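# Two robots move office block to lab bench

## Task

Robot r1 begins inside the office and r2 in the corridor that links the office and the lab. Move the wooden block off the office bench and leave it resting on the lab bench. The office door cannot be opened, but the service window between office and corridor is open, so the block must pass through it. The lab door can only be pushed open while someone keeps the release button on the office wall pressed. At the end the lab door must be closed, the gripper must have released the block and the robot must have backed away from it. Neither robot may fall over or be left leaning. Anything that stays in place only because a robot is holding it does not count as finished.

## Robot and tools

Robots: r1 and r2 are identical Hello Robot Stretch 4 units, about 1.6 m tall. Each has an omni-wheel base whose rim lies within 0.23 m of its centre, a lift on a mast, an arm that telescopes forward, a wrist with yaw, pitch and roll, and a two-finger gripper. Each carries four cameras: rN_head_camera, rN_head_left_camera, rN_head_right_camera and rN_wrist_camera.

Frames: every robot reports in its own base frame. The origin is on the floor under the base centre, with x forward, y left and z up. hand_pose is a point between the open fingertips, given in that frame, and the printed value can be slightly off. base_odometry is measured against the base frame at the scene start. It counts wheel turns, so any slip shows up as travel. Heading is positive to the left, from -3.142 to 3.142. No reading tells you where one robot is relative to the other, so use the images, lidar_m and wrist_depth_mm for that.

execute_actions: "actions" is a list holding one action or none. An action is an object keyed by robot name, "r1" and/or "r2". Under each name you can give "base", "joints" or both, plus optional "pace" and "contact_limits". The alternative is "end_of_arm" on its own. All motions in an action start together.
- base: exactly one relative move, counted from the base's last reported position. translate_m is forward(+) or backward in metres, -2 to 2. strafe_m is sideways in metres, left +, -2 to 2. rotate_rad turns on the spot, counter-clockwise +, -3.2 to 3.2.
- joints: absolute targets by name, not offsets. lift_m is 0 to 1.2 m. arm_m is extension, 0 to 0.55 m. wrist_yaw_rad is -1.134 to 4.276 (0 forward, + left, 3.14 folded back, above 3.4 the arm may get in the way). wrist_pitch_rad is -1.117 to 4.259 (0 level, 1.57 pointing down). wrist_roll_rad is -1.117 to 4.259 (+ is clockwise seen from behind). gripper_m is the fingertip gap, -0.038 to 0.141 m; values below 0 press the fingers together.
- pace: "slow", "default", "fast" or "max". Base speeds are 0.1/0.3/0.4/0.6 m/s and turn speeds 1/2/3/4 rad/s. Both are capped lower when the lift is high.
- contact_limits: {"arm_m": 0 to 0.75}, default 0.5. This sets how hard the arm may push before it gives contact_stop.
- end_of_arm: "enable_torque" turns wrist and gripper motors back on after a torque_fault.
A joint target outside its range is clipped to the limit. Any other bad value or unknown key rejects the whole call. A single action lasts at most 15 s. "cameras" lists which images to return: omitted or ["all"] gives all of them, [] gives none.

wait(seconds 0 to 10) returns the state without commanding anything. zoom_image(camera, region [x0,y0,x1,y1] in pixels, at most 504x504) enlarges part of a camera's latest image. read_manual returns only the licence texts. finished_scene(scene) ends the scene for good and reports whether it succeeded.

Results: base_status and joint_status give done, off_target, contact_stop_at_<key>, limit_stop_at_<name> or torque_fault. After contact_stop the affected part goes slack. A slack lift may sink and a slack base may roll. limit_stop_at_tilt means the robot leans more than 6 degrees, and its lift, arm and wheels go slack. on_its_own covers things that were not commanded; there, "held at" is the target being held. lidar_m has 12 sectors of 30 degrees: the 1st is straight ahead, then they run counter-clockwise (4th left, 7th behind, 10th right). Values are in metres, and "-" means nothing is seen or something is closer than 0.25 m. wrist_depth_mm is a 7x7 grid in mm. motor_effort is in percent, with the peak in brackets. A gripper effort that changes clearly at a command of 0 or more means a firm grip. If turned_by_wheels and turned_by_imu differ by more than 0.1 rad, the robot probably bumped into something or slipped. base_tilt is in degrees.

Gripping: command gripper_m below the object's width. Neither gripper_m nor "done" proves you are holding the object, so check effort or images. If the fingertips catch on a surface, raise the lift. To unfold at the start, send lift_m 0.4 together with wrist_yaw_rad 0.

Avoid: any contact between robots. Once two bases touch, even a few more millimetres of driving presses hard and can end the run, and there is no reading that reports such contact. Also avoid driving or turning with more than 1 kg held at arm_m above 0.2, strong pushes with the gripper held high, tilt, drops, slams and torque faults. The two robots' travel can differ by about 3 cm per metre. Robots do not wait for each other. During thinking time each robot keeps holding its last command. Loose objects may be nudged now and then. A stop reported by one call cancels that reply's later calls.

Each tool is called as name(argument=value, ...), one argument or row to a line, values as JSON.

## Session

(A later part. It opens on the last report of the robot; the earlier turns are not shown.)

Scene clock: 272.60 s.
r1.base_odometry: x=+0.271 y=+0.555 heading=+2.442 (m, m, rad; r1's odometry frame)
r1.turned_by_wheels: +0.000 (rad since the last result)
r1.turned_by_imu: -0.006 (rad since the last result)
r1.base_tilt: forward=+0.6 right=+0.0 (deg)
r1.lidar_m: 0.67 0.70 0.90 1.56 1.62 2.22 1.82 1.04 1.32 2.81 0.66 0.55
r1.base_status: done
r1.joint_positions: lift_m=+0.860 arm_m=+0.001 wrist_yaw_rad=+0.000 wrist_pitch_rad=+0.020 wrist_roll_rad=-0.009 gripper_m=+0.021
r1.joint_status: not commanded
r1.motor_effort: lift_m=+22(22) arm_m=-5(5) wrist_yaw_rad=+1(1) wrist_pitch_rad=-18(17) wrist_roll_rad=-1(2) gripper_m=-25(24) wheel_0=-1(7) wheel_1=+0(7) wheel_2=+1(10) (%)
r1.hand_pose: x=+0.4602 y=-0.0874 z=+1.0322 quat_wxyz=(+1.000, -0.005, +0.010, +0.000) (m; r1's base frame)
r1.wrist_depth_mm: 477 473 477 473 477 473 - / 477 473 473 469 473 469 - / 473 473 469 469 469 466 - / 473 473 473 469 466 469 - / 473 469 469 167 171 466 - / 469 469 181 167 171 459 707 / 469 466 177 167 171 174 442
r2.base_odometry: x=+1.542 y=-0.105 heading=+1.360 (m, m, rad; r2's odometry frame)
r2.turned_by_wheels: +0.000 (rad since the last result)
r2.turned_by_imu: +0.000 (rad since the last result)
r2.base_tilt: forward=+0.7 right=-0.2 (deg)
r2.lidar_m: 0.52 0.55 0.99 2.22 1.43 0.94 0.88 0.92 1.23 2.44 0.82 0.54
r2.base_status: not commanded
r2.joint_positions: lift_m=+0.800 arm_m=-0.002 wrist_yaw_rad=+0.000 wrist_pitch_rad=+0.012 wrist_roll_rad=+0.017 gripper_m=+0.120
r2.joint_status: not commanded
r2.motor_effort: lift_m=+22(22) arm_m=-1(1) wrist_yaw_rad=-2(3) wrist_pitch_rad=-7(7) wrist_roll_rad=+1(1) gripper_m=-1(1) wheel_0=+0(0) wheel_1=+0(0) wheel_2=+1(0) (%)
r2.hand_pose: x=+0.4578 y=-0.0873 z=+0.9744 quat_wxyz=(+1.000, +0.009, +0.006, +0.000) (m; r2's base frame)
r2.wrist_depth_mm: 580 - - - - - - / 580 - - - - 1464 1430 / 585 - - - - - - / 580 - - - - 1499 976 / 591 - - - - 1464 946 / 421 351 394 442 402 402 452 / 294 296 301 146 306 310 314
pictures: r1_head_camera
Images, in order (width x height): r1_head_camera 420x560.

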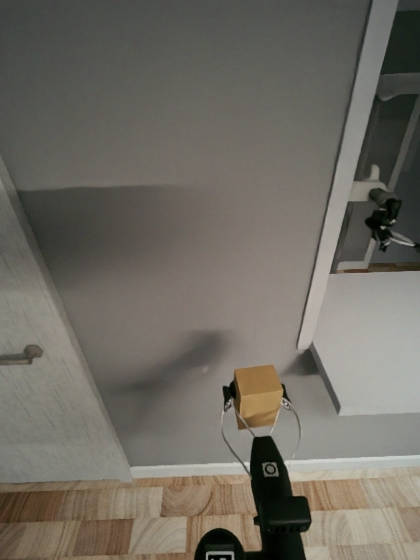

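execute_actions(
  actions=[
    {"r1": {"base": {"strafe_m": -0.8}, "pace": "fast"}},
  ],
  cameras=["r1_head_camera", "r2_head_camera", "r2_wrist_camera"],
)

Scene clock: 285.87 s.
r1.base_odometry: x=+0.786 y=+1.167 heading=+2.442 (m, m, rad; r1's odometry frame)
r1.turned_by_wheels: +0.000 (rad since the last result)
r1.turned_by_imu: -0.003 (rad since the last result)
r1.base_tilt: forward=+0.6 right=+0.0 (deg)
r1.lidar_m: 0.45 0.48 0.64 2.35 2.44 0.94 0.89 0.95 2.48 2.38 1.01 0.51
r1.base_status: done
r1.joint_positions: lift_m=+0.860 arm_m=+0.001 wrist_yaw_rad=+0.000 wrist_pitch_rad=+0.020 wrist_roll_rad=-0.009 gripper_m=+0.021
r1.joint_status: not commanded
r1.motor_effort: lift_m=+22(22) arm_m=-5(5) wrist_yaw_rad=+1(1) wrist_pitch_rad=-18(17) wrist_roll_rad=+2(1) gripper_m=-25(23) wheel_0=-1(10) wheel_1=+1(9) wheel_2=+1(1) (%)
r1.hand_pose: x=+0.4602 y=-0.0874 z=+1.0322 quat_wxyz=(+1.000, -0.005, +0.010, +0.000) (m; r1's base frame)
r1.wrist_depth_mm: - - - - - - 525 / - - - 1499 - - 525 / - - - - - - 521 / - - - 1499 - - 517 / - - - 168 171 - 512 / 627 640 181 168 171 691 512 / 415 368 177 167 171 174 442
r2.base_odometry: x=+1.542 y=-0.105 heading=+1.360 (m, m, rad; r2's odometry frame)
r2.turned_by_wheels: +0.000 (rad since the last result)
r2.turned_by_imu: +0.000 (rad since the last result)
r2.base_tilt: forward=+0.8 right=-0.2 (deg)
r2.lidar_m: 0.50 0.53 1.03 2.22 1.43 0.94 0.89 0.90 1.23 2.48 0.79 0.54
r2.base_status: not commanded
r2.joint_positions: lift_m=+0.800 arm_m=-0.002 wrist_yaw_rad=+0.000 wrist_pitch_rad=+0.012 wrist_roll_rad=+0.017 gripper_m=+0.120
r2.joint_status: not commanded
r2.motor_effort: lift_m=+22(22) arm_m=-1(1) wrist_yaw_rad=-3(2) wrist_pitch_rad=-8(7) wrist_roll_rad=+1(2) gripper_m=-1(2) wheel_0=+0(0) wheel_1=+0(0) wheel_2=+1(1) (%)
r2.hand_pose: x=+0.4578 y=-0.0873 z=+0.9744 quat_wxyz=(+1.000, +0.009, +0.006, +0.000) (m; r2's base frame)
r2.wrist_depth_mm: 574 - - - - - - / 585 - - - - - - / 580 - - - - - - / 585 - - 1366 - - - / 591 - - 1397 - - - / 421 349 392 439 399 404 452 / 293 296 298 146 307 310 315
pictures: r1_head_camera, r2_head_camera, r2_wrist_camera
Images, in order (width x height): r1_head_camera 420x560, r2_head_camera 420x560, r2_wrist_camera 616x392.

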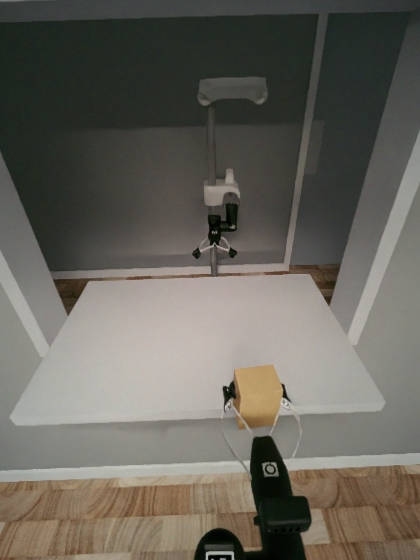

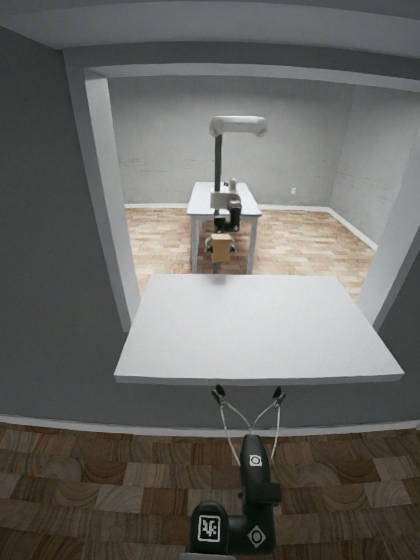

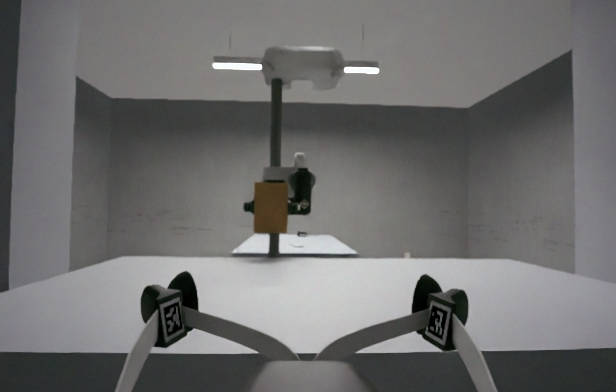

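execute_actions(
  actions=[
    {"r1": {"joints": {"arm_m": 0.28}}, "r2": {"base": {"strafe_m": 0.083}}},
  ],
  cameras=["r1_head_camera", "r2_wrist_camera"],
)

execute_actions(
  actions=[
    {"r1": {"joints": {"lift_m": 0.815}, "pace": "slow"}},
  ],
  cameras=["r2_wrist_camera"],
)

Scene clock: 299.43 s.
r1.base_odometry: x=+0.786 y=+1.167 heading=+2.442 (m, m, rad; r1's odometry frame)
r1.turned_by_wheels: +0.000 (rad since the last result)
r1.turned_by_imu: +0.001 (rad since the last result)
r1.base_tilt: forward=+0.6 right=-0.1 (deg)
r1.lidar_m: 0.47 0.48 0.68 2.34 2.47 0.94 0.88 0.91 2.49 2.38 0.99 0.48
r1.base_status: not commanded
r1.joint_positions: lift_m=+0.860 arm_m=+0.279 wrist_yaw_rad=+0.000 wrist_pitch_rad=+0.020 wrist_roll_rad=-0.009 gripper_m=+0.021
r1.joint_status: all done
r1.motor_effort: lift_m=+22(22) arm_m=+5(5) wrist_yaw_rad=+1(1) wrist_pitch_rad=-17(18) wrist_roll_rad=+0(0) gripper_m=-27(27) wheel_0=-1(1) wheel_1=+1(1) wheel_2=+1(1) (%)
r1.hand_pose: x=+0.7385 y=-0.0874 z=+1.0322 quat_wxyz=(+1.000, -0.005, +0.010, +0.000) (m; r1's base frame)
r1.wrist_depth_mm: - - - - 1078 - - / - - - - - - - / - - - - - - - / - - - 1160 - - - / - - 1983 168 171 - - / - - 181 167 171 - - / 407 364 177 167 170 174 473
r2.base_odometry: x=+1.461 y=-0.088 heading=+1.360 (m, m, rad; r2's odometry frame)
r2.turned_by_wheels: +0.000 (rad since the last result)
r2.turned_by_imu: +0.000 (rad since the last result)
r2.base_tilt: forward=+0.7 right=-0.2 (deg)
r2.lidar_m: 0.49 0.50 1.03 2.12 1.46 0.94 0.89 0.93 1.23 2.56 0.77 0.54
r2.base_status: done
r2.joint_positions: lift_m=+0.800 arm_m=-0.002 wrist_yaw_rad=+0.000 wrist_pitch_rad=+0.012 wrist_roll_rad=+0.017 gripper_m=+0.120
r2.joint_status: not commanded
r2.motor_effort: lift_m=+22(22) arm_m=-1(1) wrist_yaw_rad=-3(2) wrist_pitch_rad=-7(7) wrist_roll_rad=+1(1) gripper_m=+0(0) wheel_0=+0(6) wheel_1=+0(3) wheel_2=+0(1) (%)
r2.hand_pose: x=+0.4578 y=-0.0873 z=+0.9744 quat_wxyz=(+1.000, +0.009, +0.006, +0.000) (m; r2's base frame)
r2.wrist_depth_mm: 517 - - - - - - / 517 - - - - - - / 508 - - - - - - / 508 - - 627 - - - / 504 759 - 798 - - - / 421 351 394 442 402 407 449 / 291 294 297 146 304 307 310
pictures: r1_head_camera, r2_wrist_camera
Images, in order (width x height): r1_head_camera 420x560, r2_wrist_camera 616x392.

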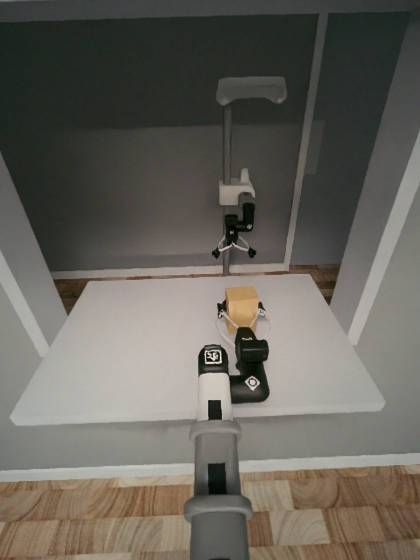

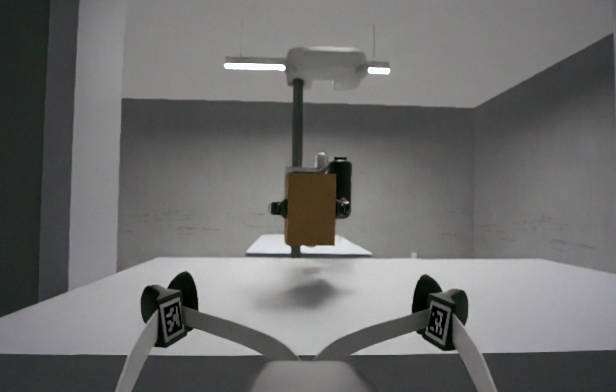

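Scene clock: 300.67 s.
r1.base_odometry: x=+0.786 y=+1.167 heading=+2.442 (m, m, rad; r1's odometry frame)
r1.turned_by_wheels: +0.000 (rad since the last result)
r1.turned_by_imu: +0.000 (rad since the last result)
r1.base_tilt: forward=+0.6 right=+0.1 (deg)
r1.lidar_m: 0.46 0.48 0.67 2.34 2.46 0.94 0.89 0.96 2.48 2.38 1.01 0.51
r1.base_status: not commanded
r1.joint_positions: lift_m=+0.815 arm_m=+0.279 wrist_yaw_rad=+0.000 wrist_pitch_rad=+0.020 wrist_roll_rad=-0.009 gripper_m=+0.021
r1.joint_status: all done
r1.motor_effort: lift_m=+17(21) arm_m=+5(5) wrist_yaw_rad=+0(0) wrist_pitch_rad=-18(17) wrist_roll_rad=+1(1) gripper_m=-28(25) wheel_0=-1(1) wheel_1=+1(1) wheel_2=+1(1) (%)
r1.hand_pose: x=+0.7385 y=-0.0874 z=+0.9877 quat_wxyz=(+1.000, -0.005, +0.010, +0.000) (m; r1's base frame)
r1.wrist_depth_mm: - - - - 1118 - - / - - - - - - - / - - - - - - - / - - - 1118 - - - / - - 1983 168 172 - - / 466 473 181 167 171 508 - / 306 272 177 167 171 174 327
r2.base_odometry: x=+1.461 y=-0.088 heading=+1.360 (m, m, rad; r2's odometry frame)
r2.turned_by_wheels: +0.000 (rad since the last result)
r2.turned_by_imu: +0.000 (rad since the last result)
r2.base_tilt: forward=+0.8 right=-0.1 (deg)
r2.lidar_m: 0.50 0.53 1.01 2.13 1.49 0.95 0.88 0.91 1.23 2.56 0.78 0.54
r2.base_status: not commanded
r2.joint_positions: lift_m=+0.800 arm_m=-0.002 wrist_yaw_rad=+0.000 wrist_pitch_rad=+0.012 wrist_roll_rad=+0.017 gripper_m=+0.120
r2.joint_status: not commanded
r2.motor_effort: lift_m=+22(22) arm_m=-2(1) wrist_yaw_rad=-3(3) wrist_pitch_rad=-8(7) wrist_roll_rad=+1(0) gripper_m=-2(1) wheel_0=+1(1) wheel_1=-1(0) wheel_2=+0(0) (%)
r2.hand_pose: x=+0.4578 y=-0.0873 z=+0.9744 quat_wxyz=(+1.000, +0.009, +0.006, +0.000) (m; r2's base frame)
r2.wrist_depth_mm: 517 - - - - - - / 517 - - - - - - / 508 - - - - - - / 508 - - 1118 - - - / 500 768 - 627 - - - / 421 351 392 445 399 404 449 / 290 293 297 146 304 307 310
pictures: r2_wrist_camera
Images, in order (width x height): r2_wrist_camera 616x392.

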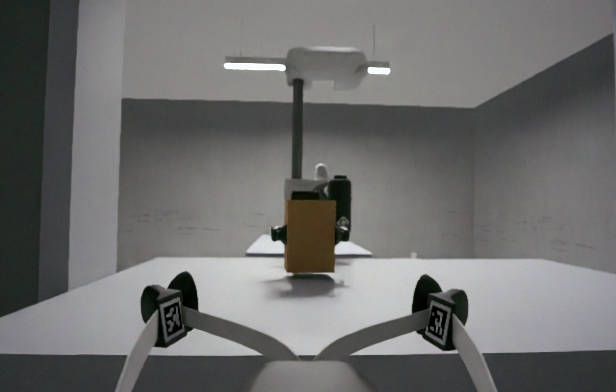

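execute_actions(
  actions=[
    {"r1": {"joints": {"lift_m": 0.801}, "pace": "slow"}},
  ],
  cameras=["r2_wrist_camera"],
)

Scene clock: 307.87 s.
r1.base_odometry: x=+0.786 y=+1.167 heading=+2.442 (m, m, rad; r1's odometry frame)
r1.turned_by_wheels: +0.000 (rad since the last result)
r1.turned_by_imu: +0.000 (rad since the last result)
r1.base_tilt: forward=+0.6 right=+0.0 (deg)
r1.lidar_m: 0.48 0.49 0.67 2.34 2.44 0.93 0.88 0.94 2.47 2.38 1.00 0.49
r1.base_status: not commanded
r1.joint_positions: lift_m=+0.801 arm_m=+0.279 wrist_yaw_rad=+0.000 wrist_pitch_rad=+0.016 wrist_roll_rad=-0.009 gripper_m=+0.021
r1.joint_status: all done
r1.motor_effort: lift_m=+15(17) arm_m=+5(5) wrist_yaw_rad=+0(1) wrist_pitch_rad=-6(17) wrist_roll_rad=+0(1) gripper_m=-25(25) wheel_0=-1(1) wheel_1=+1(1) wheel_2=+1(1) (%)
r1.hand_pose: x=+0.7385 y=-0.0874 z=+0.9748 quat_wxyz=(+1.000, -0.005, +0.008, +0.000) (m; r1's base frame)
r1.wrist_depth_mm: - - - - 1118 - - / - - - - - - - / - - - - - - - / - - - 1118 - - - / - - - 168 172 - - / 427 436 181 167 171 473 - / 281 250 177 167 171 174 301
r2.base_odometry: x=+1.461 y=-0.088 heading=+1.360 (m, m, rad; r2's odometry frame)
r2.turned_by_wheels: +0.000 (rad since the last result)
r2.turned_by_imu: +0.000 (rad since the last result)
r2.base_tilt: forward=+0.7 right=-0.1 (deg)
r2.lidar_m: 0.51 0.51 1.03 2.13 1.47 0.96 0.88 0.93 1.24 2.55 0.77 0.56
r2.base_status: not commanded
r2.joint_positions: lift_m=+0.800 arm_m=-0.002 wrist_yaw_rad=+0.000 wrist_pitch_rad=+0.012 wrist_roll_rad=+0.017 gripper_m=+0.120
r2.joint_status: not commanded
r2.motor_effort: lift_m=+22(22) arm_m=-1(1) wrist_yaw_rad=-3(2) wrist_pitch_rad=-7(7) wrist_roll_rad=+1(0) gripper_m=+0(0) wheel_0=+1(1) wheel_1=-1(0) wheel_2=+0(0) (%)
r2.hand_pose: x=+0.4578 y=-0.0873 z=+0.9744 quat_wxyz=(+1.000, +0.009, +0.006, +0.000) (m; r2's base frame)
r2.wrist_depth_mm: 517 - - - - - - / 517 - - - - - - / 512 - - - - - - / 508 - - 1366 - - - / 504 768 - 621 - - - / 418 351 392 442 399 402 449 / 291 291 296 146 304 306 310
pictures: r2_wrist_camera
Images, in order (width x height): r2_wrist_camera 616x392.

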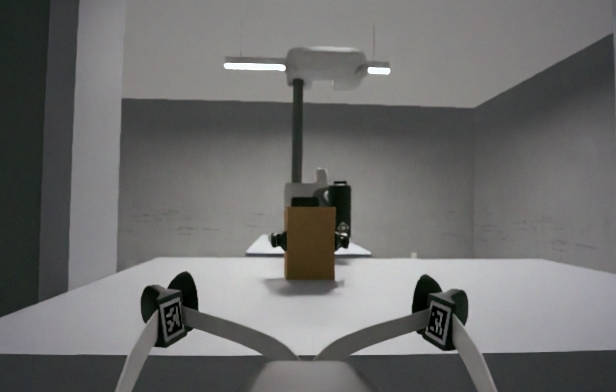

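execute_actions(
  actions=[
    {"r1": {"joints": {"gripper_m": 0.14}}, "r2": {"joints": {"gripper_m": 0.14}}},
  ],
  cameras=[],
)

execute_actions(
  actions=[
    {"r1": {"joints": {"arm_m": 0.0}}},
  ],
  cameras=["r2_wrist_camera", "r1_head_camera", "r1_head_right_camera"],
)

Scene clock: 313.60 s.
r1.base_odometry: x=+0.786 y=+1.167 heading=+2.442 (m, m, rad; r1's odometry frame)
r1.turned_by_wheels: +0.000 (rad since the last result)
r1.turned_by_imu: +0.001 (rad since the last result)
r1.base_tilt: forward=+0.6 right=-0.1 (deg)
r1.lidar_m: 0.47 0.49 0.67 2.34 2.47 0.93 0.89 0.96 2.48 2.38 1.00 0.50
r1.base_status: not commanded
r1.joint_positions: lift_m=+0.801 arm_m=+0.279 wrist_yaw_rad=+0.000 wrist_pitch_rad=+0.016 wrist_roll_rad=-0.009 gripper_m=+0.140
r1.joint_status: all done
r1.motor_effort: lift_m=+15(15) arm_m=+5(5) wrist_yaw_rad=+2(0) wrist_pitch_rad=-7(6) wrist_roll_rad=+2(2) gripper_m=-1(21) wheel_0=-1(1) wheel_1=+1(1) wheel_2=+1(1) (%)
r1.hand_pose: x=+0.7385 y=-0.0874 z=+0.9748 quat_wxyz=(+1.000, -0.005, +0.008, +0.000) (m; r1's base frame)
r1.wrist_depth_mm: - - - - 1098 - - / - - - - - - - / - - - - - - - / - - - 1138 - - - / - - - 187 1983 - - / 427 214 183 186 191 384 - / 282 268 253 156 259 279 301
r2.base_odometry: x=+1.461 y=-0.088 heading=+1.360 (m, m, rad; r2's odometry frame)
r2.turned_by_wheels: +0.000 (rad since the last result)
r2.turned_by_imu: +0.000 (rad since the last result)
r2.base_tilt: forward=+0.7 right=-0.2 (deg)
r2.lidar_m: 0.50 0.53 1.01 2.11 1.46 0.93 0.89 0.92 1.20 2.56 0.78 0.56
r2.base_status: not commanded
r2.joint_positions: lift_m=+0.800 arm_m=-0.002 wrist_yaw_rad=+0.000 wrist_pitch_rad=+0.012 wrist_roll_rad=+0.017 gripper_m=+0.140
r2.joint_status: all done
r2.motor_effort: lift_m=+22(22) arm_m=-1(1) wrist_yaw_rad=-3(3) wrist_pitch_rad=-7(6) wrist_roll_rad=+1(1) gripper_m=+0(0) wheel_0=+0(1) wheel_1=+0(0) wheel_2=+0(0) (%)
r2.hand_pose: x=+0.4578 y=-0.0873 z=+0.9744 quat_wxyz=(+1.000, +0.009, +0.006, +0.000) (m; r2's base frame)
r2.wrist_depth_mm: 517 - - - - - - / 517 - - - - - - / 508 - - - - - - / 508 - - 1397 - - - / 500 778 - 615 - - - / 421 212 436 442 445 222 449 / 290 294 297 149 304 307 312
pictures: none
No camera images: the call's "cameras" was empty. Leave "cameras" out to get every camera's image.

Scene clock: 315.57 s.
r1.base_odometry: x=+0.786 y=+1.167 heading=+2.442 (m, m, rad; r1's odometry frame)
r1.turned_by_wheels: +0.000 (rad since the last result)
r1.turned_by_imu: +0.000 (rad since the last result)
r1.base_tilt: forward=+0.5 right=+0.0 (deg)
r1.lidar_m: 0.44 0.48 0.67 2.34 2.45 0.95 0.90 0.93 2.47 2.36 1.00 0.47
r1.base_status: not commanded
r1.joint_positions: lift_m=+0.801 arm_m=+0.001 wrist_yaw_rad=+0.000 wrist_pitch_rad=+0.016 wrist_roll_rad=-0.009 gripper_m=+0.140
r1.joint_status: all done
r1.motor_effort: lift_m=+15(15) arm_m=-5(4) wrist_yaw_rad=+2(0) wrist_pitch_rad=-7(8) wrist_roll_rad=+1(1) gripper_m=-1(2) wheel_0=-1(1) wheel_1=+1(1) wheel_2=+1(1) (%)
r1.hand_pose: x=+0.4602 y=-0.0874 z=+0.9747 quat_wxyz=(+1.000, -0.005, +0.008, +0.000) (m; r1's base frame)
r1.wrist_depth_mm: - - - - - - 521 / - - - - - - 525 / - - - - - - 517 / - - - - - - 517 / - - - 466 - - 517 / 433 213 455 459 473 389 466 / 285 271 274 156 279 283 304
r2.base_odometry: x=+1.461 y=-0.088 heading=+1.360 (m, m, rad; r2's odometry frame)
r2.turned_by_wheels: +0.000 (rad since the last result)
r2.turned_by_imu: +0.000 (rad since the last result)
r2.base_tilt: forward=+0.7 right=-0.2 (deg)
r2.lidar_m: 0.51 0.52 1.02 2.13 1.48 0.94 0.88 0.93 1.22 2.56 0.81 0.54
r2.base_status: not commanded
r2.joint_positions: lift_m=+0.800 arm_m=-0.002 wrist_yaw_rad=+0.000 wrist_pitch_rad=+0.012 wrist_roll_rad=+0.017 gripper_m=+0.140
r2.joint_status: not commanded
r2.motor_effort: lift_m=+22(22) arm_m=-1(1) wrist_yaw_rad=-4(2) wrist_pitch_rad=-7(8) wrist_roll_rad=+0(1) gripper_m=+0(1) wheel_0=+0(1) wheel_1=+0(1) wheel_2=+0(0) (%)
r2.hand_pose: x=+0.4578 y=-0.0873 z=+0.9744 quat_wxyz=(+1.000, +0.009, +0.006, +0.000) (m; r2's base frame)
r2.wrist_depth_mm: 512 - - - - - - / 521 - - - - - - / 508 - - - - - - / 504 - - - - - - / 504 768 - 609 - - - / 421 212 436 442 442 222 452 / 290 293 298 149 306 304 310
pictures: r1_head_camera, r1_head_right_camera, r2_wrist_camera
Images, in order (width x height): r1_head_camera 420x560, r1_head_right_camera 420x672, r2_wrist_camera 616x392.

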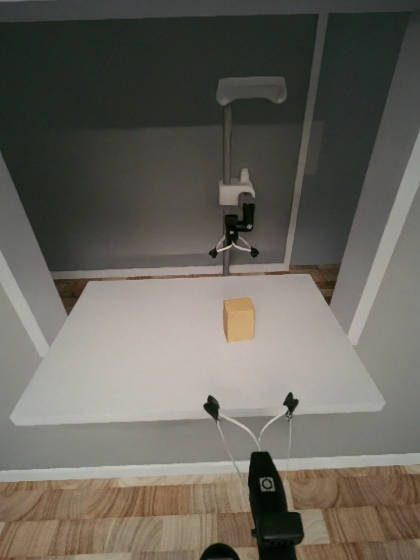

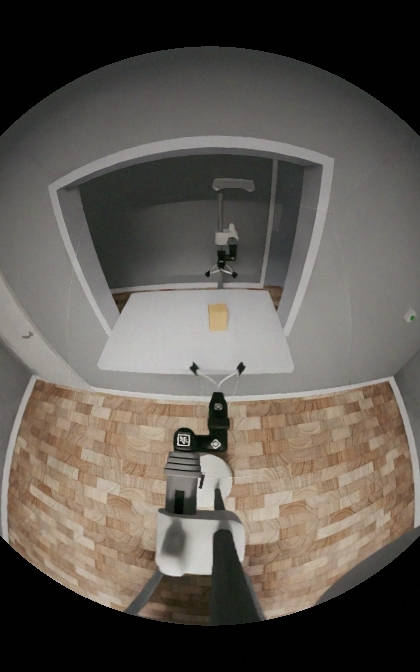

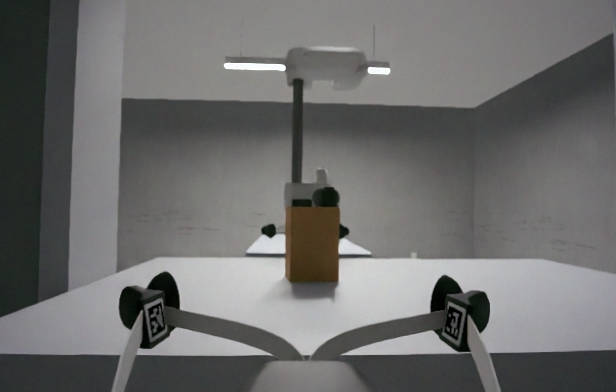

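execute_actions(
  actions=[
    {"r1": {"base": {"strafe_m": -1.3}, "joints": {"lift_m": 0.886, "gripper_m": 0.0}, "pace": "fast"}, "r2": {"joints": {"arm_m": 0.41}}},
  ],
  cameras=["r2_wrist_camera", "r2_head_camera", "r1_head_camera", "r1_wrist_camera"],
)

Scene clock: 332.73 s.
r1.base_odometry: x=+1.624 y=+2.162 heading=+2.442 (m, m, rad; r1's odometry frame)
r1.turned_by_wheels: +0.000 (rad since the last result)
r1.turned_by_imu: -0.005 (rad since the last result)
r1.base_tilt: forward=+0.5 right=+0.0 (deg)
r1.lidar_m: 0.66 0.72 0.99 2.57 1.29 1.31 3.67 1.53 1.12 1.05 1.03 0.74
r1.base_status: done
r1.joint_positions: lift_m=+0.886 arm_m=+0.001 wrist_yaw_rad=+0.000 wrist_pitch_rad=+0.016 wrist_roll_rad=-0.009 gripper_m=+0.000
r1.joint_status: all done
r1.motor_effort: lift_m=+21(23) arm_m=-5(5) wrist_yaw_rad=+1(1) wrist_pitch_rad=-8(7) wrist_roll_rad=+2(1) gripper_m=-6(4) wheel_0=+0(10) wheel_1=-2(10) wheel_2=+1(1) (%)
r1.hand_pose: x=+0.4602 y=-0.0874 z=+1.0593 quat_wxyz=(+1.000, -0.005, +0.008, +0.000) (m; r1's base frame)
r1.wrist_depth_mm: 504 504 500 496 500 500 500 / 500 496 496 496 496 496 496 / 496 492 496 496 492 496 492 / 496 492 496 492 496 492 492 / 492 492 492 492 496 492 492 / 492 488 488 206 488 488 488 / 488 484 183 187 177 492 484
r2.base_odometry: x=+1.461 y=-0.088 heading=+1.360 (m, m, rad; r2's odometry frame)
r2.turned_by_wheels: +0.000 (rad since the last result)
r2.turned_by_imu: +0.000 (rad since the last result)
r2.base_tilt: forward=+0.7 right=-0.2 (deg)
r2.lidar_m: 0.51 0.54 1.00 2.13 1.47 0.93 0.87 0.92 1.23 2.56 0.78 0.55
r2.base_status: not commanded
r2.joint_positions: lift_m=+0.800 arm_m=+0.409 wrist_yaw_rad=+0.000 wrist_pitch_rad=+0.012 wrist_roll_rad=+0.017 gripper_m=+0.140
r2.joint_status: all done
r2.motor_effort: lift_m=+22(22) arm_m=+5(7) wrist_yaw_rad=-3(3) wrist_pitch_rad=-7(7) wrist_roll_rad=+1(2) gripper_m=-1(0) wheel_0=+1(1) wheel_1=-1(0) wheel_2=+0(0) (%)
r2.hand_pose: x=+0.8684 y=-0.0874 z=+0.9744 quat_wxyz=(+1.000, +0.009, +0.006, +0.000) (m; r2's base frame)
r2.wrist_depth_mm: - - - - - - - / - - - - - - - / - - - - - - - / - - - - - - - / - - - 194 203 - - / 413 212 424 193 200 222 439 / 266 255 274 149 202 260 281
pictures: r1_head_camera, r1_wrist_camera, r2_head_camera, r2_wrist_camera
Images, in order (width x height): r1_head_camera 420x560, r1_wrist_camera 616x392, r2_head_camera 420x560, r2_wrist_camera 616x392.

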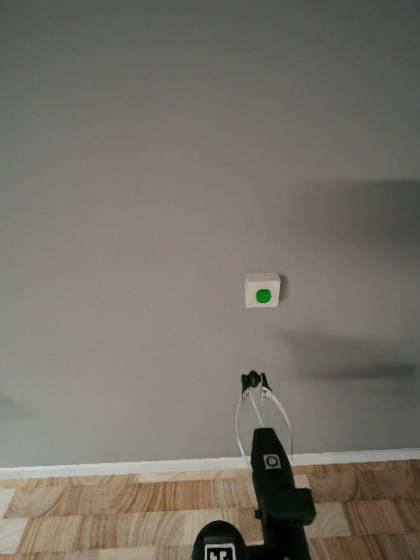

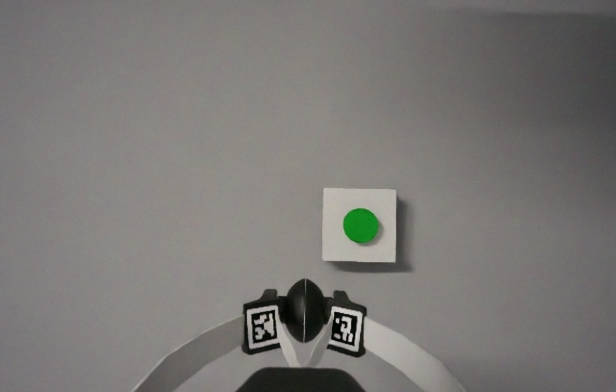

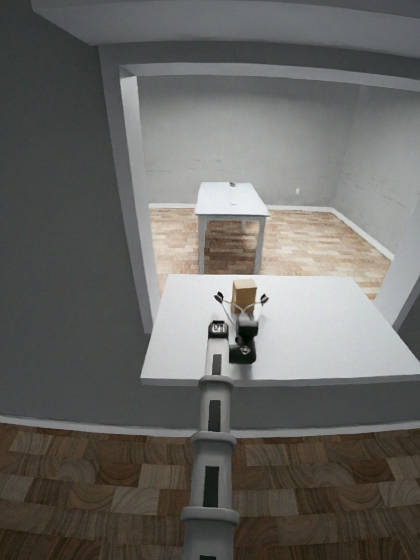

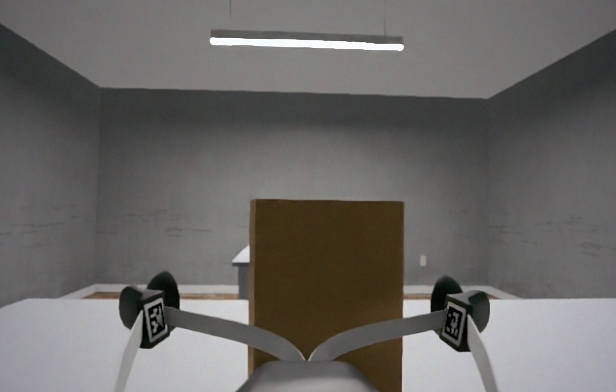

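execute_actions(
  actions=[
    {"r1": {"base": {"strafe_m": -0.065}, "joints": {"lift_m": 0.916}}, "r2": {"joints": {"gripper_m": 0.02}}},
  ],
  cameras=["r2_wrist_camera", "r1_wrist_camera"],
)

Scene clock: 344.57 s.
r1.base_odometry: x=+1.666 y=+2.211 heading=+2.442 (m, m, rad; r1's odometry frame)
r1.turned_by_wheels: +0.000 (rad since the last result)
r1.turned_by_imu: +0.000 (rad since the last result)
r1.base_tilt: forward=+0.6 right=+0.1 (deg)
r1.lidar_m: 0.66 0.73 0.98 1.84 1.33 1.34 3.67 1.42 1.06 0.98 1.02 0.74
r1.base_status: done
r1.joint_positions: lift_m=+0.916 arm_m=+0.001 wrist_yaw_rad=+0.000 wrist_pitch_rad=+0.016 wrist_roll_rad=-0.009 gripper_m=+0.000
r1.joint_status: all done
r1.motor_effort: lift_m=+21(23) arm_m=-5(5) wrist_yaw_rad=+1(1) wrist_pitch_rad=-8(6) wrist_roll_rad=+2(0) gripper_m=-7(9) wheel_0=-1(6) wheel_1=+1(7) wheel_2=+1(1) (%)
r1.hand_pose: x=+0.4602 y=-0.0874 z=+1.0892 quat_wxyz=(+1.000, -0.005, +0.008, +0.000) (m; r1's base frame)
r1.wrist_depth_mm: 504 504 500 500 500 500 500 / 500 496 500 500 500 500 500 / 500 496 496 496 500 496 496 / 496 496 492 496 496 496 492 / 492 492 496 455 492 492 492 / 492 488 488 206 488 488 492 / 492 488 183 187 177 488 488
r2.base_odometry: x=+1.461 y=-0.088 heading=+1.360 (m, m, rad; r2's odometry frame)
r2.turned_by_wheels: +0.000 (rad since the last result)
r2.turned_by_imu: +0.000 (rad since the last result)
r2.base_tilt: forward=+0.8 right=-0.2 (deg)
r2.lidar_m: 0.51 0.53 1.03 2.13 1.45 0.94 0.88 0.93 1.23 2.56 0.80 0.54
r2.base_status: not commanded
r2.joint_positions: lift_m=+0.800 arm_m=+0.409 wrist_yaw_rad=+0.000 wrist_pitch_rad=+0.012 wrist_roll_rad=+0.017 gripper_m=+0.021
r2.joint_status: all done
r2.motor_effort: lift_m=+23(22) arm_m=+5(6) wrist_yaw_rad=-3(1) wrist_pitch_rad=-7(7) wrist_roll_rad=+0(1) gripper_m=-23(21) wheel_0=+1(1) wheel_1=-1(0) wheel_2=+0(0) (%)
r2.hand_pose: x=+0.8684 y=-0.0874 z=+0.9744 quat_wxyz=(+1.000, +0.009, +0.006, +0.000) (m; r2's base frame)
r2.wrist_depth_mm: - - - - - - - / - - - - - - - / - - - - - - - / - - - - - - - / - - - 179 183 - - / 410 418 177 178 182 439 442 / 266 236 181 176 181 243 279
pictures: r1_wrist_camera, r2_wrist_camera
Images, in order (width x height): r1_wrist_camera 616x392, r2_wrist_camera 616x392.

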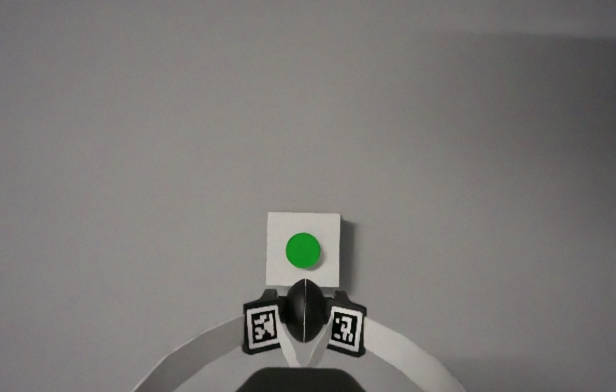

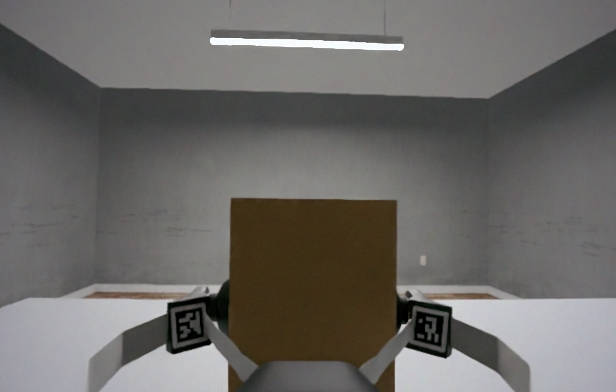

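execute_actions(
  actions=[
    {"r1": {"joints": {"arm_m": 0.15}}, "r2": {"joints": {"lift_m": 0.85}}},
  ],
  cameras=["r1_wrist_camera"],
)

execute_actions(
  actions=[
    {"r1": {"joints": {"arm_m": 0.23}, "pace": "slow", "contact_limits": {"arm_m": 0.2}}, "r2": {"joints": {"arm_m": 0.0}}},
  ],
  cameras=["r1_wrist_camera", "r1_head_camera", "r2_head_camera", "r2_head_left_camera"],
)

Scene clock: 355.93 s.
r1.base_odometry: x=+1.666 y=+2.211 heading=+2.442 (m, m, rad; r1's odometry frame)
r1.turned_by_wheels: +0.000 (rad since the last result)
r1.turned_by_imu: +0.000 (rad since the last result)
r1.base_tilt: forward=+0.5 right=+0.1 (deg)
r1.lidar_m: 0.66 0.73 1.00 1.86 1.33 1.35 3.66 1.43 1.07 0.99 1.03 0.71
r1.base_status: not commanded
r1.joint_positions: lift_m=+0.916 arm_m=+0.149 wrist_yaw_rad=+0.000 wrist_pitch_rad=+0.016 wrist_roll_rad=-0.009 gripper_m=+0.000
r1.joint_status: all done
r1.motor_effort: lift_m=+21(21) arm_m=+5(7) wrist_yaw_rad=+1(2) wrist_pitch_rad=-7(8) wrist_roll_rad=+0(2) gripper_m=-5(6) wheel_0=-1(1) wheel_1=+1(2) wheel_2=+1(1) (%)
r1.hand_pose: x=+0.6085 y=-0.0874 z=+1.0893 quat_wxyz=(+1.000, -0.005, +0.008, +0.000) (m; r1's base frame)
r1.wrist_depth_mm: 351 349 349 349 349 349 349 / 347 349 349 349 347 347 347 / 347 349 345 347 347 347 347 / 345 345 345 345 345 345 345 / 345 343 343 306 343 343 343 / 345 343 343 206 343 342 342 / 342 342 183 187 178 342 342
r2.base_odometry: x=+1.461 y=-0.088 heading=+1.360 (m, m, rad; r2's odometry frame)
r2.turned_by_wheels: +0.000 (rad since the last result)
r2.turned_by_imu: +0.000 (rad since the last result)
r2.base_tilt: forward=+0.7 right=-0.2 (deg)
r2.lidar_m: 0.51 0.52 1.01 2.13 1.44 0.93 0.89 0.93 1.23 2.56 0.77 0.54
r2.base_status: not commanded
r2.joint_positions: lift_m=+0.850 arm_m=+0.409 wrist_yaw_rad=+0.000 wrist_pitch_rad=+0.016 wrist_roll_rad=+0.017 gripper_m=+0.021
r2.joint_status: all done
r2.motor_effort: lift_m=+24(30) arm_m=+5(6) wrist_yaw_rad=-2(2) wrist_pitch_rad=-16(18) wrist_roll_rad=+1(1) gripper_m=-24(24) wheel_0=+1(0) wheel_1=-1(0) wheel_2=+0(0) (%)
r2.hand_pose: x=+0.8684 y=-0.0874 z=+1.0233 quat_wxyz=(+1.000, +0.009, +0.008, +0.000) (m; r2's base frame)
r2.wrist_depth_mm: - - - - - - - / - - - - - - - / - - - - - - - / - - - - - - - / - - - 179 183 - - / - - 176 178 181 - - / 375 332 177 177 180 172 389
pictures: r1_wrist_camera
Images, in order (width x height): r1_wrist_camera 616x392.

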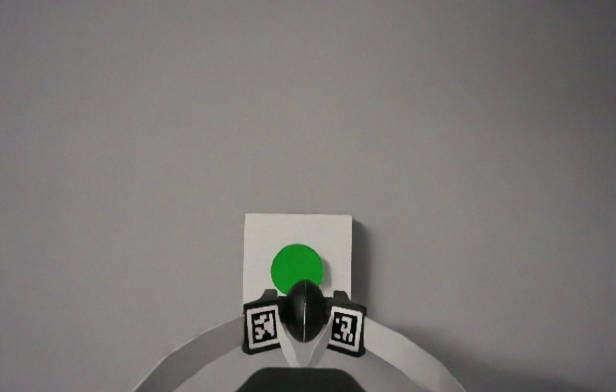

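Scene clock: 358.23 s.
r1.base_odometry: x=+1.666 y=+2.211 heading=+2.441 (m, m, rad; r1's odometry frame)
r1.turned_by_wheels: +0.000 (rad since the last result)
r1.turned_by_imu: +0.002 (rad since the last result)
r1.base_tilt: forward=+0.5 right=+0.0 (deg)
r1.lidar_m: 0.69 0.71 0.97 1.85 1.33 1.36 3.67 1.42 1.04 0.99 1.04 0.73
r1.base_status: not commanded
r1.joint_positions: lift_m=+0.916 arm_m=+0.212 wrist_yaw_rad=-0.005 wrist_pitch_rad=+0.016 wrist_roll_rad=-0.009 gripper_m=+0.000
r1.joint_status: arm_m contact_stop (moved +0.063 of +0.081)
r1.on_its_own: arm_m is slack since a contact_stop (your +0.230 is given up); wrist_yaw_rad is at rest, and its effort (+14) is outside its rest range (-13 to +13)
r1.motor_effort: lift_m=+21(21) arm_m=+0(14) wrist_yaw_rad=+14(26) wrist_pitch_rad=-6(7) wrist_roll_rad=+1(2) gripper_m=-4(9) wheel_0=+1(3) wheel_1=+1(4) wheel_2=-5(8) (%)
r1.contact_limits: arm_m 0.2
r1.hand_pose: x=+0.6707 y=-0.0887 z=+1.0894 quat_wxyz=(+1.000, -0.005, +0.008, -0.002) (m; r1's base frame)
r1.wrist_depth_mm: 287 289 287 287 287 289 289 / 287 286 287 287 287 287 287 / 285 285 285 285 286 287 286 / 285 283 285 285 285 285 285 / 283 283 283 245 283 283 283 / 282 282 281 205 281 283 283 / 281 282 233 172 281 282 281
r2.base_odometry: x=+1.461 y=-0.088 heading=+1.360 (m, m, rad; r2's odometry frame)
r2.turned_by_wheels: +0.000 (rad since the last result)
r2.turned_by_imu: +0.000 (rad since the last result)
r2.base_tilt: forward=+0.7 right=-0.2 (deg)
r2.lidar_m: 0.51 0.52 0.99 2.11 1.42 0.96 0.88 0.93 1.24 2.54 0.79 0.55
r2.base_status: not commanded
r2.joint_positions: lift_m=+0.850 arm_m=+0.001 wrist_yaw_rad=+0.000 wrist_pitch_rad=+0.016 wrist_roll_rad=+0.017 gripper_m=+0.021
r2.joint_status: all done
r2.motor_effort: lift_m=+24(24) arm_m=-6(6) wrist_yaw_rad=-2(3) wrist_pitch_rad=-17(17) wrist_roll_rad=+1(0) gripper_m=-24(25) wheel_0=+0(1) wheel_1=+0(1) wheel_2=+0(0) (%)
r2.hand_pose: x=+0.4603 y=-0.0875 z=+1.0232 quat_wxyz=(+1.000, +0.009, +0.008, +0.000) (m; r2's base frame)
r2.wrist_depth_mm: 512 - - - - - - / 512 - - - - - - / 504 - - - - - - / 504 - - - - - - / 504 - - 179 183 - - / 500 569 176 178 182 621 621 / 382 338 177 177 181 172 399
pictures: r1_head_camera, r1_wrist_camera, r2_head_camera, r2_head_left_camera
Images, in order (width x height): r1_head_camera 420x560, r1_wrist_camera 616x392, r2_head_camera 420x560, r2_head_left_camera 420x672.

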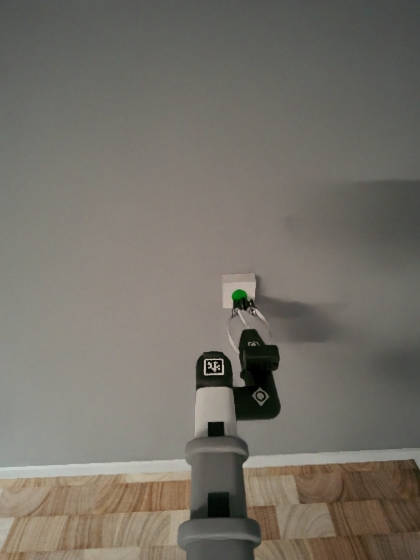

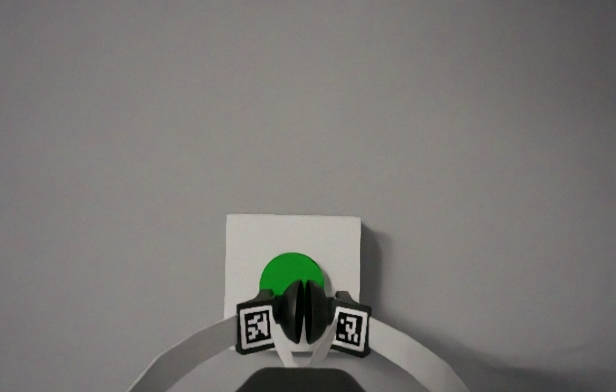

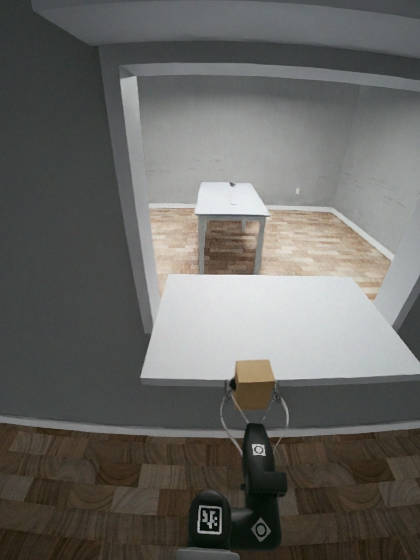

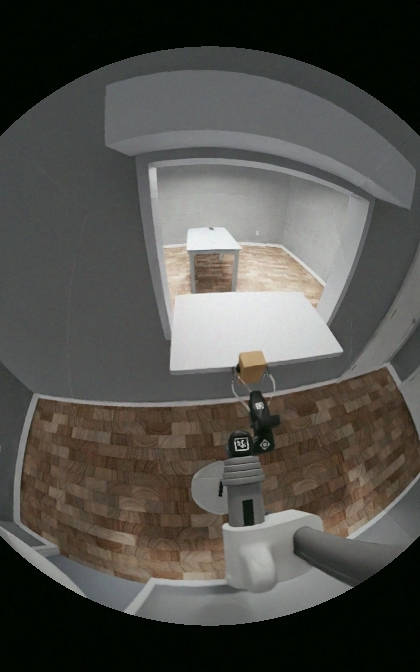

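execute_actions(
  actions=[
    {"r1": {"joints": {"arm_m": 0.212}, "pace": "slow", "contact_limits": {"arm_m": 0.4}}, "r2": {"base": {"rotate_rad": 3.14}, "joints": {"wrist_yaw_rad": 2.8}}},
  ],
  cameras=["r1_wrist_camera", "r2_head_camera", "r2_head_left_camera", "r2_head_right_camera"],
)

Scene clock: 419.57 s.
r1.base_odometry: x=+1.666 y=+2.211 heading=+2.441 (m, m, rad; r1's odometry frame)
r1.turned_by_wheels: +0.000 (rad since the last result)
r1.turned_by_imu: +0.001 (rad since the last result)
r1.base_tilt: forward=+0.6 right=+0.0 (deg)
r1.lidar_m: 0.68 0.72 0.99 1.85 1.32 1.37 3.68 1.42 1.04 0.99 1.03 0.73
r1.base_status: not commanded
r1.joint_positions: lift_m=+0.916 arm_m=+0.212 wrist_yaw_rad=-0.005 wrist_pitch_rad=+0.016 wrist_roll_rad=-0.009 gripper_m=+0.000
r1.joint_status: all done
r1.on_its_own: wrist_yaw_rad is at rest, and its effort (+14) is outside its rest range (-13 to +13)
r1.motor_effort: lift_m=+21(21) arm_m=+2(3) wrist_yaw_rad=+14(14) wrist_pitch_rad=-6(7) wrist_roll_rad=-1(2) gripper_m=-1(3) wheel_0=+1(1) wheel_1=+2(2) wheel_2=-5(5) (%)
r1.contact_limits: arm_m 0.4
r1.hand_pose: x=+0.6707 y=-0.0887 z=+1.0894 quat_wxyz=(+1.000, -0.005, +0.008, -0.002) (m; r1's base frame)
r1.wrist_depth_mm: 287 287 287 287 287 289 289 / 286 286 286 287 286 287 287 / 286 286 286 287 286 286 286 / 285 285 285 285 283 285 285 / 283 283 282 245 283 283 283 / 282 282 281 205 282 282 282 / 281 281 233 183 281 281 281
r2.base_odometry: x=+1.461 y=-0.088 heading=-1.783 (m, m, rad; r2's odometry frame)
r2.turned_by_wheels: +3.140 (rad since the last result)
r2.turned_by_imu: +3.089 (rad since the last result)
r2.base_tilt: forward=+0.8 right=-0.2 (deg)
r2.lidar_m: 0.90 0.93 1.23 2.55 0.77 0.52 0.50 0.53 1.02 2.11 1.48 0.96
r2.base_status: done
r2.joint_positions: lift_m=+0.850 arm_m=+0.001 wrist_yaw_rad=+2.800 wrist_pitch_rad=+0.016 wrist_roll_rad=+0.017 gripper_m=+0.021
r2.joint_status: all done
r2.motor_effort: lift_m=+24(23) arm_m=-5(5) wrist_yaw_rad=-1(10) wrist_pitch_rad=-16(17) wrist_roll_rad=+1(1) gripper_m=-25(22) wheel_0=-1(8) wheel_1=+1(3) wheel_2=+1(7) (%)
r2.hand_pose: x=-0.0707 y=+0.1791 z=+1.0233 quat_wxyz=(+0.170, -0.006, +0.010, +0.985) (m; r2's base frame)
r2.wrist_depth_mm: 244 - - - 1118 1229 1366 / 154 - - - 1118 1255 1336 / 156 - - - 1098 1205 1336 / 197 - - - 1098 1182 1308 / - - 946 179 183 1182 1336 / 609 609 176 178 181 1182 1336 / 741 778 177 177 181 172 1308
pictures: r1_wrist_camera, r2_head_camera, r2_head_left_camera, r2_head_right_camera
Images, in order (width x height): r1_wrist_camera 616x392, r2_head_camera 420x560, r2_head_left_camera 420x672, r2_head_right_camera 420x672.

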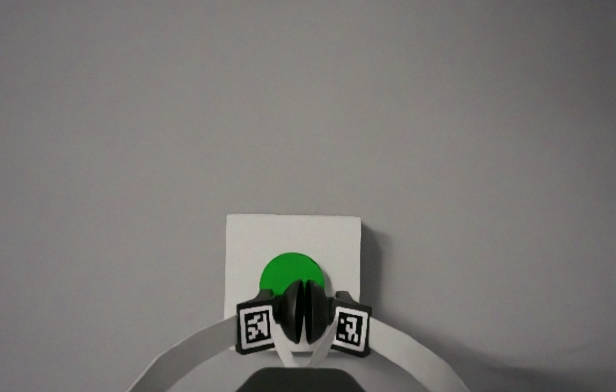

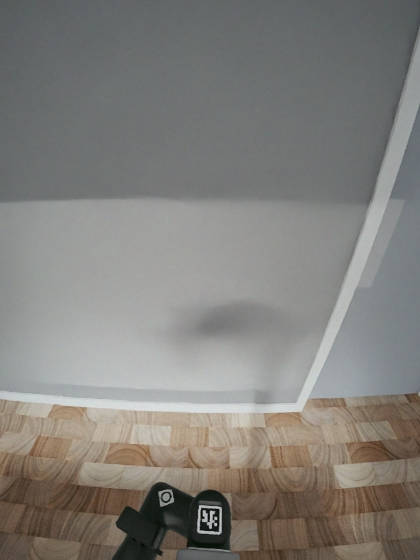

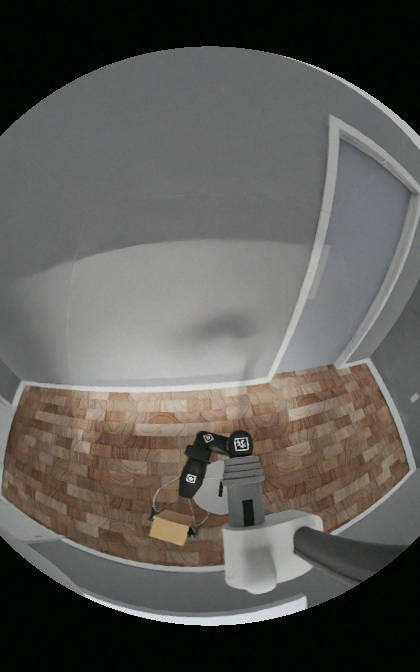

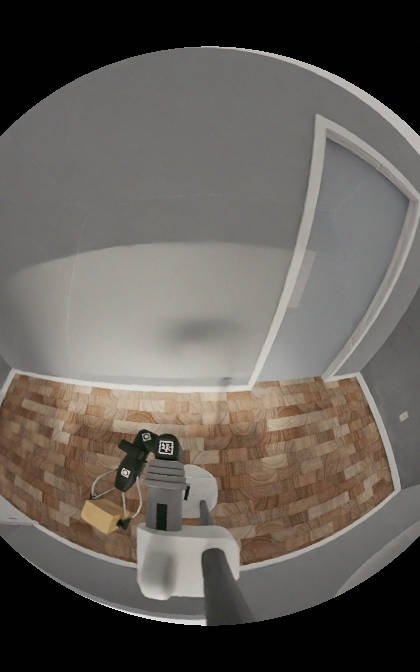

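zoom_image(
  camera="r2_head_left_camera",
  region=[260, 100, 420, 400],
)

Region (260, 100, 420, 400) of r2_head_left_camera's 420x672 image, scaled by 1.680, with more detail than that image has; it fills the left 269 columns of this view, and the rest is white.

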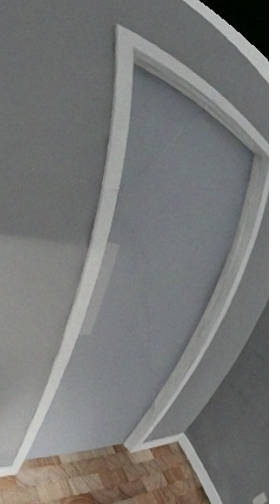

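execute_actions(
  actions=[
    {"r2": {"base": {"strafe_m": -1.12}, "pace": "fast"}},
  ],
  cameras=["r2_head_camera", "r2_head_left_camera", "r2_head_right_camera"],
)

Scene clock: 440.27 s.
r1.base_odometry: x=+1.666 y=+2.211 heading=+2.441 (m, m, rad; r1's odometry frame)
r1.turned_by_wheels: +0.000 (rad since the last result)
r1.turned_by_imu: +0.001 (rad since the last result)
r1.base_tilt: forward=+0.6 right=+0.1 (deg)
r1.lidar_m: 0.69 0.74 1.01 1.85 1.34 1.38 3.66 1.42 1.07 0.99 1.04 0.74
r1.base_status: not commanded
r1.joint_positions: lift_m=+0.916 arm_m=+0.212 wrist_yaw_rad=-0.005 wrist_pitch_rad=+0.016 wrist_roll_rad=-0.009 gripper_m=+0.000
r1.joint_status: not commanded
r1.on_its_own: wrist_yaw_rad is at rest, and its effort (+15) is outside its rest range (-13 to +13)
r1.motor_effort: lift_m=+21(21) arm_m=+2(2) wrist_yaw_rad=+15(15) wrist_pitch_rad=-6(6) wrist_roll_rad=+0(1) gripper_m=-3(3) wheel_0=+1(2) wheel_1=+2(2) wheel_2=-5(5) (%)
r1.hand_pose: x=+0.6707 y=-0.0887 z=+1.0894 quat_wxyz=(+1.000, -0.005, +0.008, -0.002) (m; r1's base frame)
r1.wrist_depth_mm: 287 287 287 289 289 289 287 / 286 286 287 286 287 286 287 / 285 286 286 285 286 285 286 / 285 285 285 285 285 285 285 / 283 283 282 244 283 285 283 / 282 281 282 206 282 283 281 / 281 281 234 183 282 282 281
r2.base_odometry: x=+0.366 y=+0.148 heading=-1.783 (m, m, rad; r2's odometry frame)
r2.turned_by_wheels: +0.000 (rad since the last result)
r2.turned_by_imu: -0.002 (rad since the last result)
r2.base_tilt: forward=+0.7 right=-0.2 (deg)
r2.lidar_m: 1.00 1.04 1.31 3.18 1.03 0.72 0.67 0.71 0.95 1.01 1.05 1.00
r2.base_status: done
r2.joint_positions: lift_m=+0.850 arm_m=+0.001 wrist_yaw_rad=+2.800 wrist_pitch_rad=+0.016 wrist_roll_rad=+0.017 gripper_m=+0.021
r2.joint_status: not commanded
r2.motor_effort: lift_m=+23(23) arm_m=-5(5) wrist_yaw_rad=-2(2) wrist_pitch_rad=-16(16) wrist_roll_rad=+0(1) gripper_m=-24(24) wheel_0=-2(8) wheel_1=-1(16) wheel_2=+1(1) (%)
r2.hand_pose: x=-0.0707 y=+0.1790 z=+1.0233 quat_wxyz=(+0.170, -0.006, +0.010, +0.985) (m; r2's base frame)
r2.wrist_depth_mm: 243 759 854 917 1008 1205 1255 / 154 768 842 917 1025 - - / 156 768 842 931 1008 - - / 197 768 820 891 1025 - - / 707 759 798 179 183 1499 1499 / 715 750 177 178 181 1098 1255 / 699 732 178 177 181 172 1255
pictures: r2_head_camera, r2_head_left_camera, r2_head_right_camera
Images, in order (width x height): r2_head_camera 420x560, r2_head_left_camera 420x672, r2_head_right_camera 420x672.

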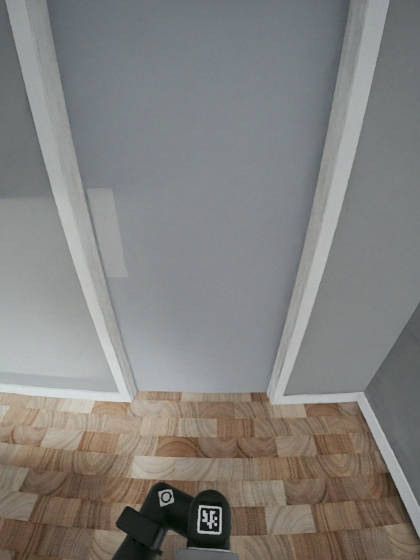

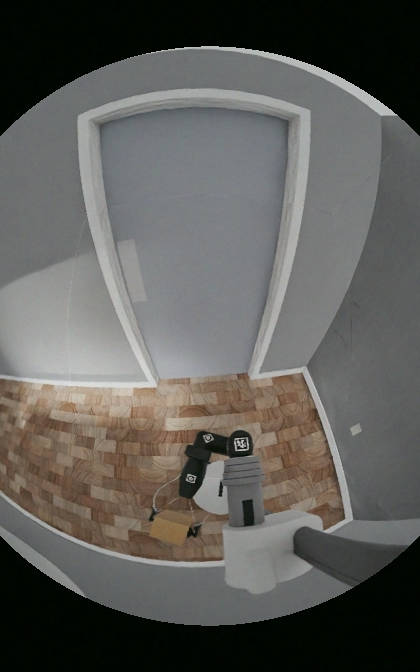

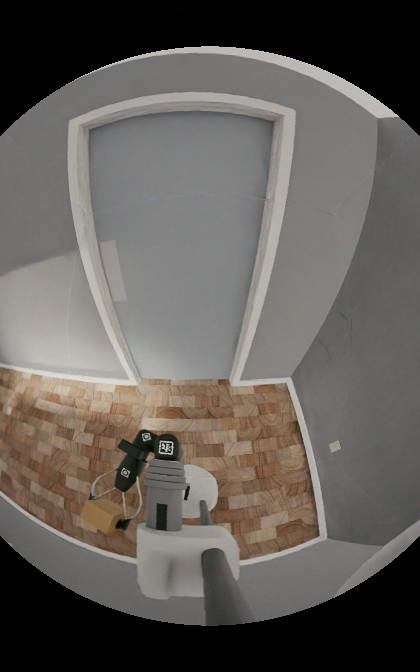

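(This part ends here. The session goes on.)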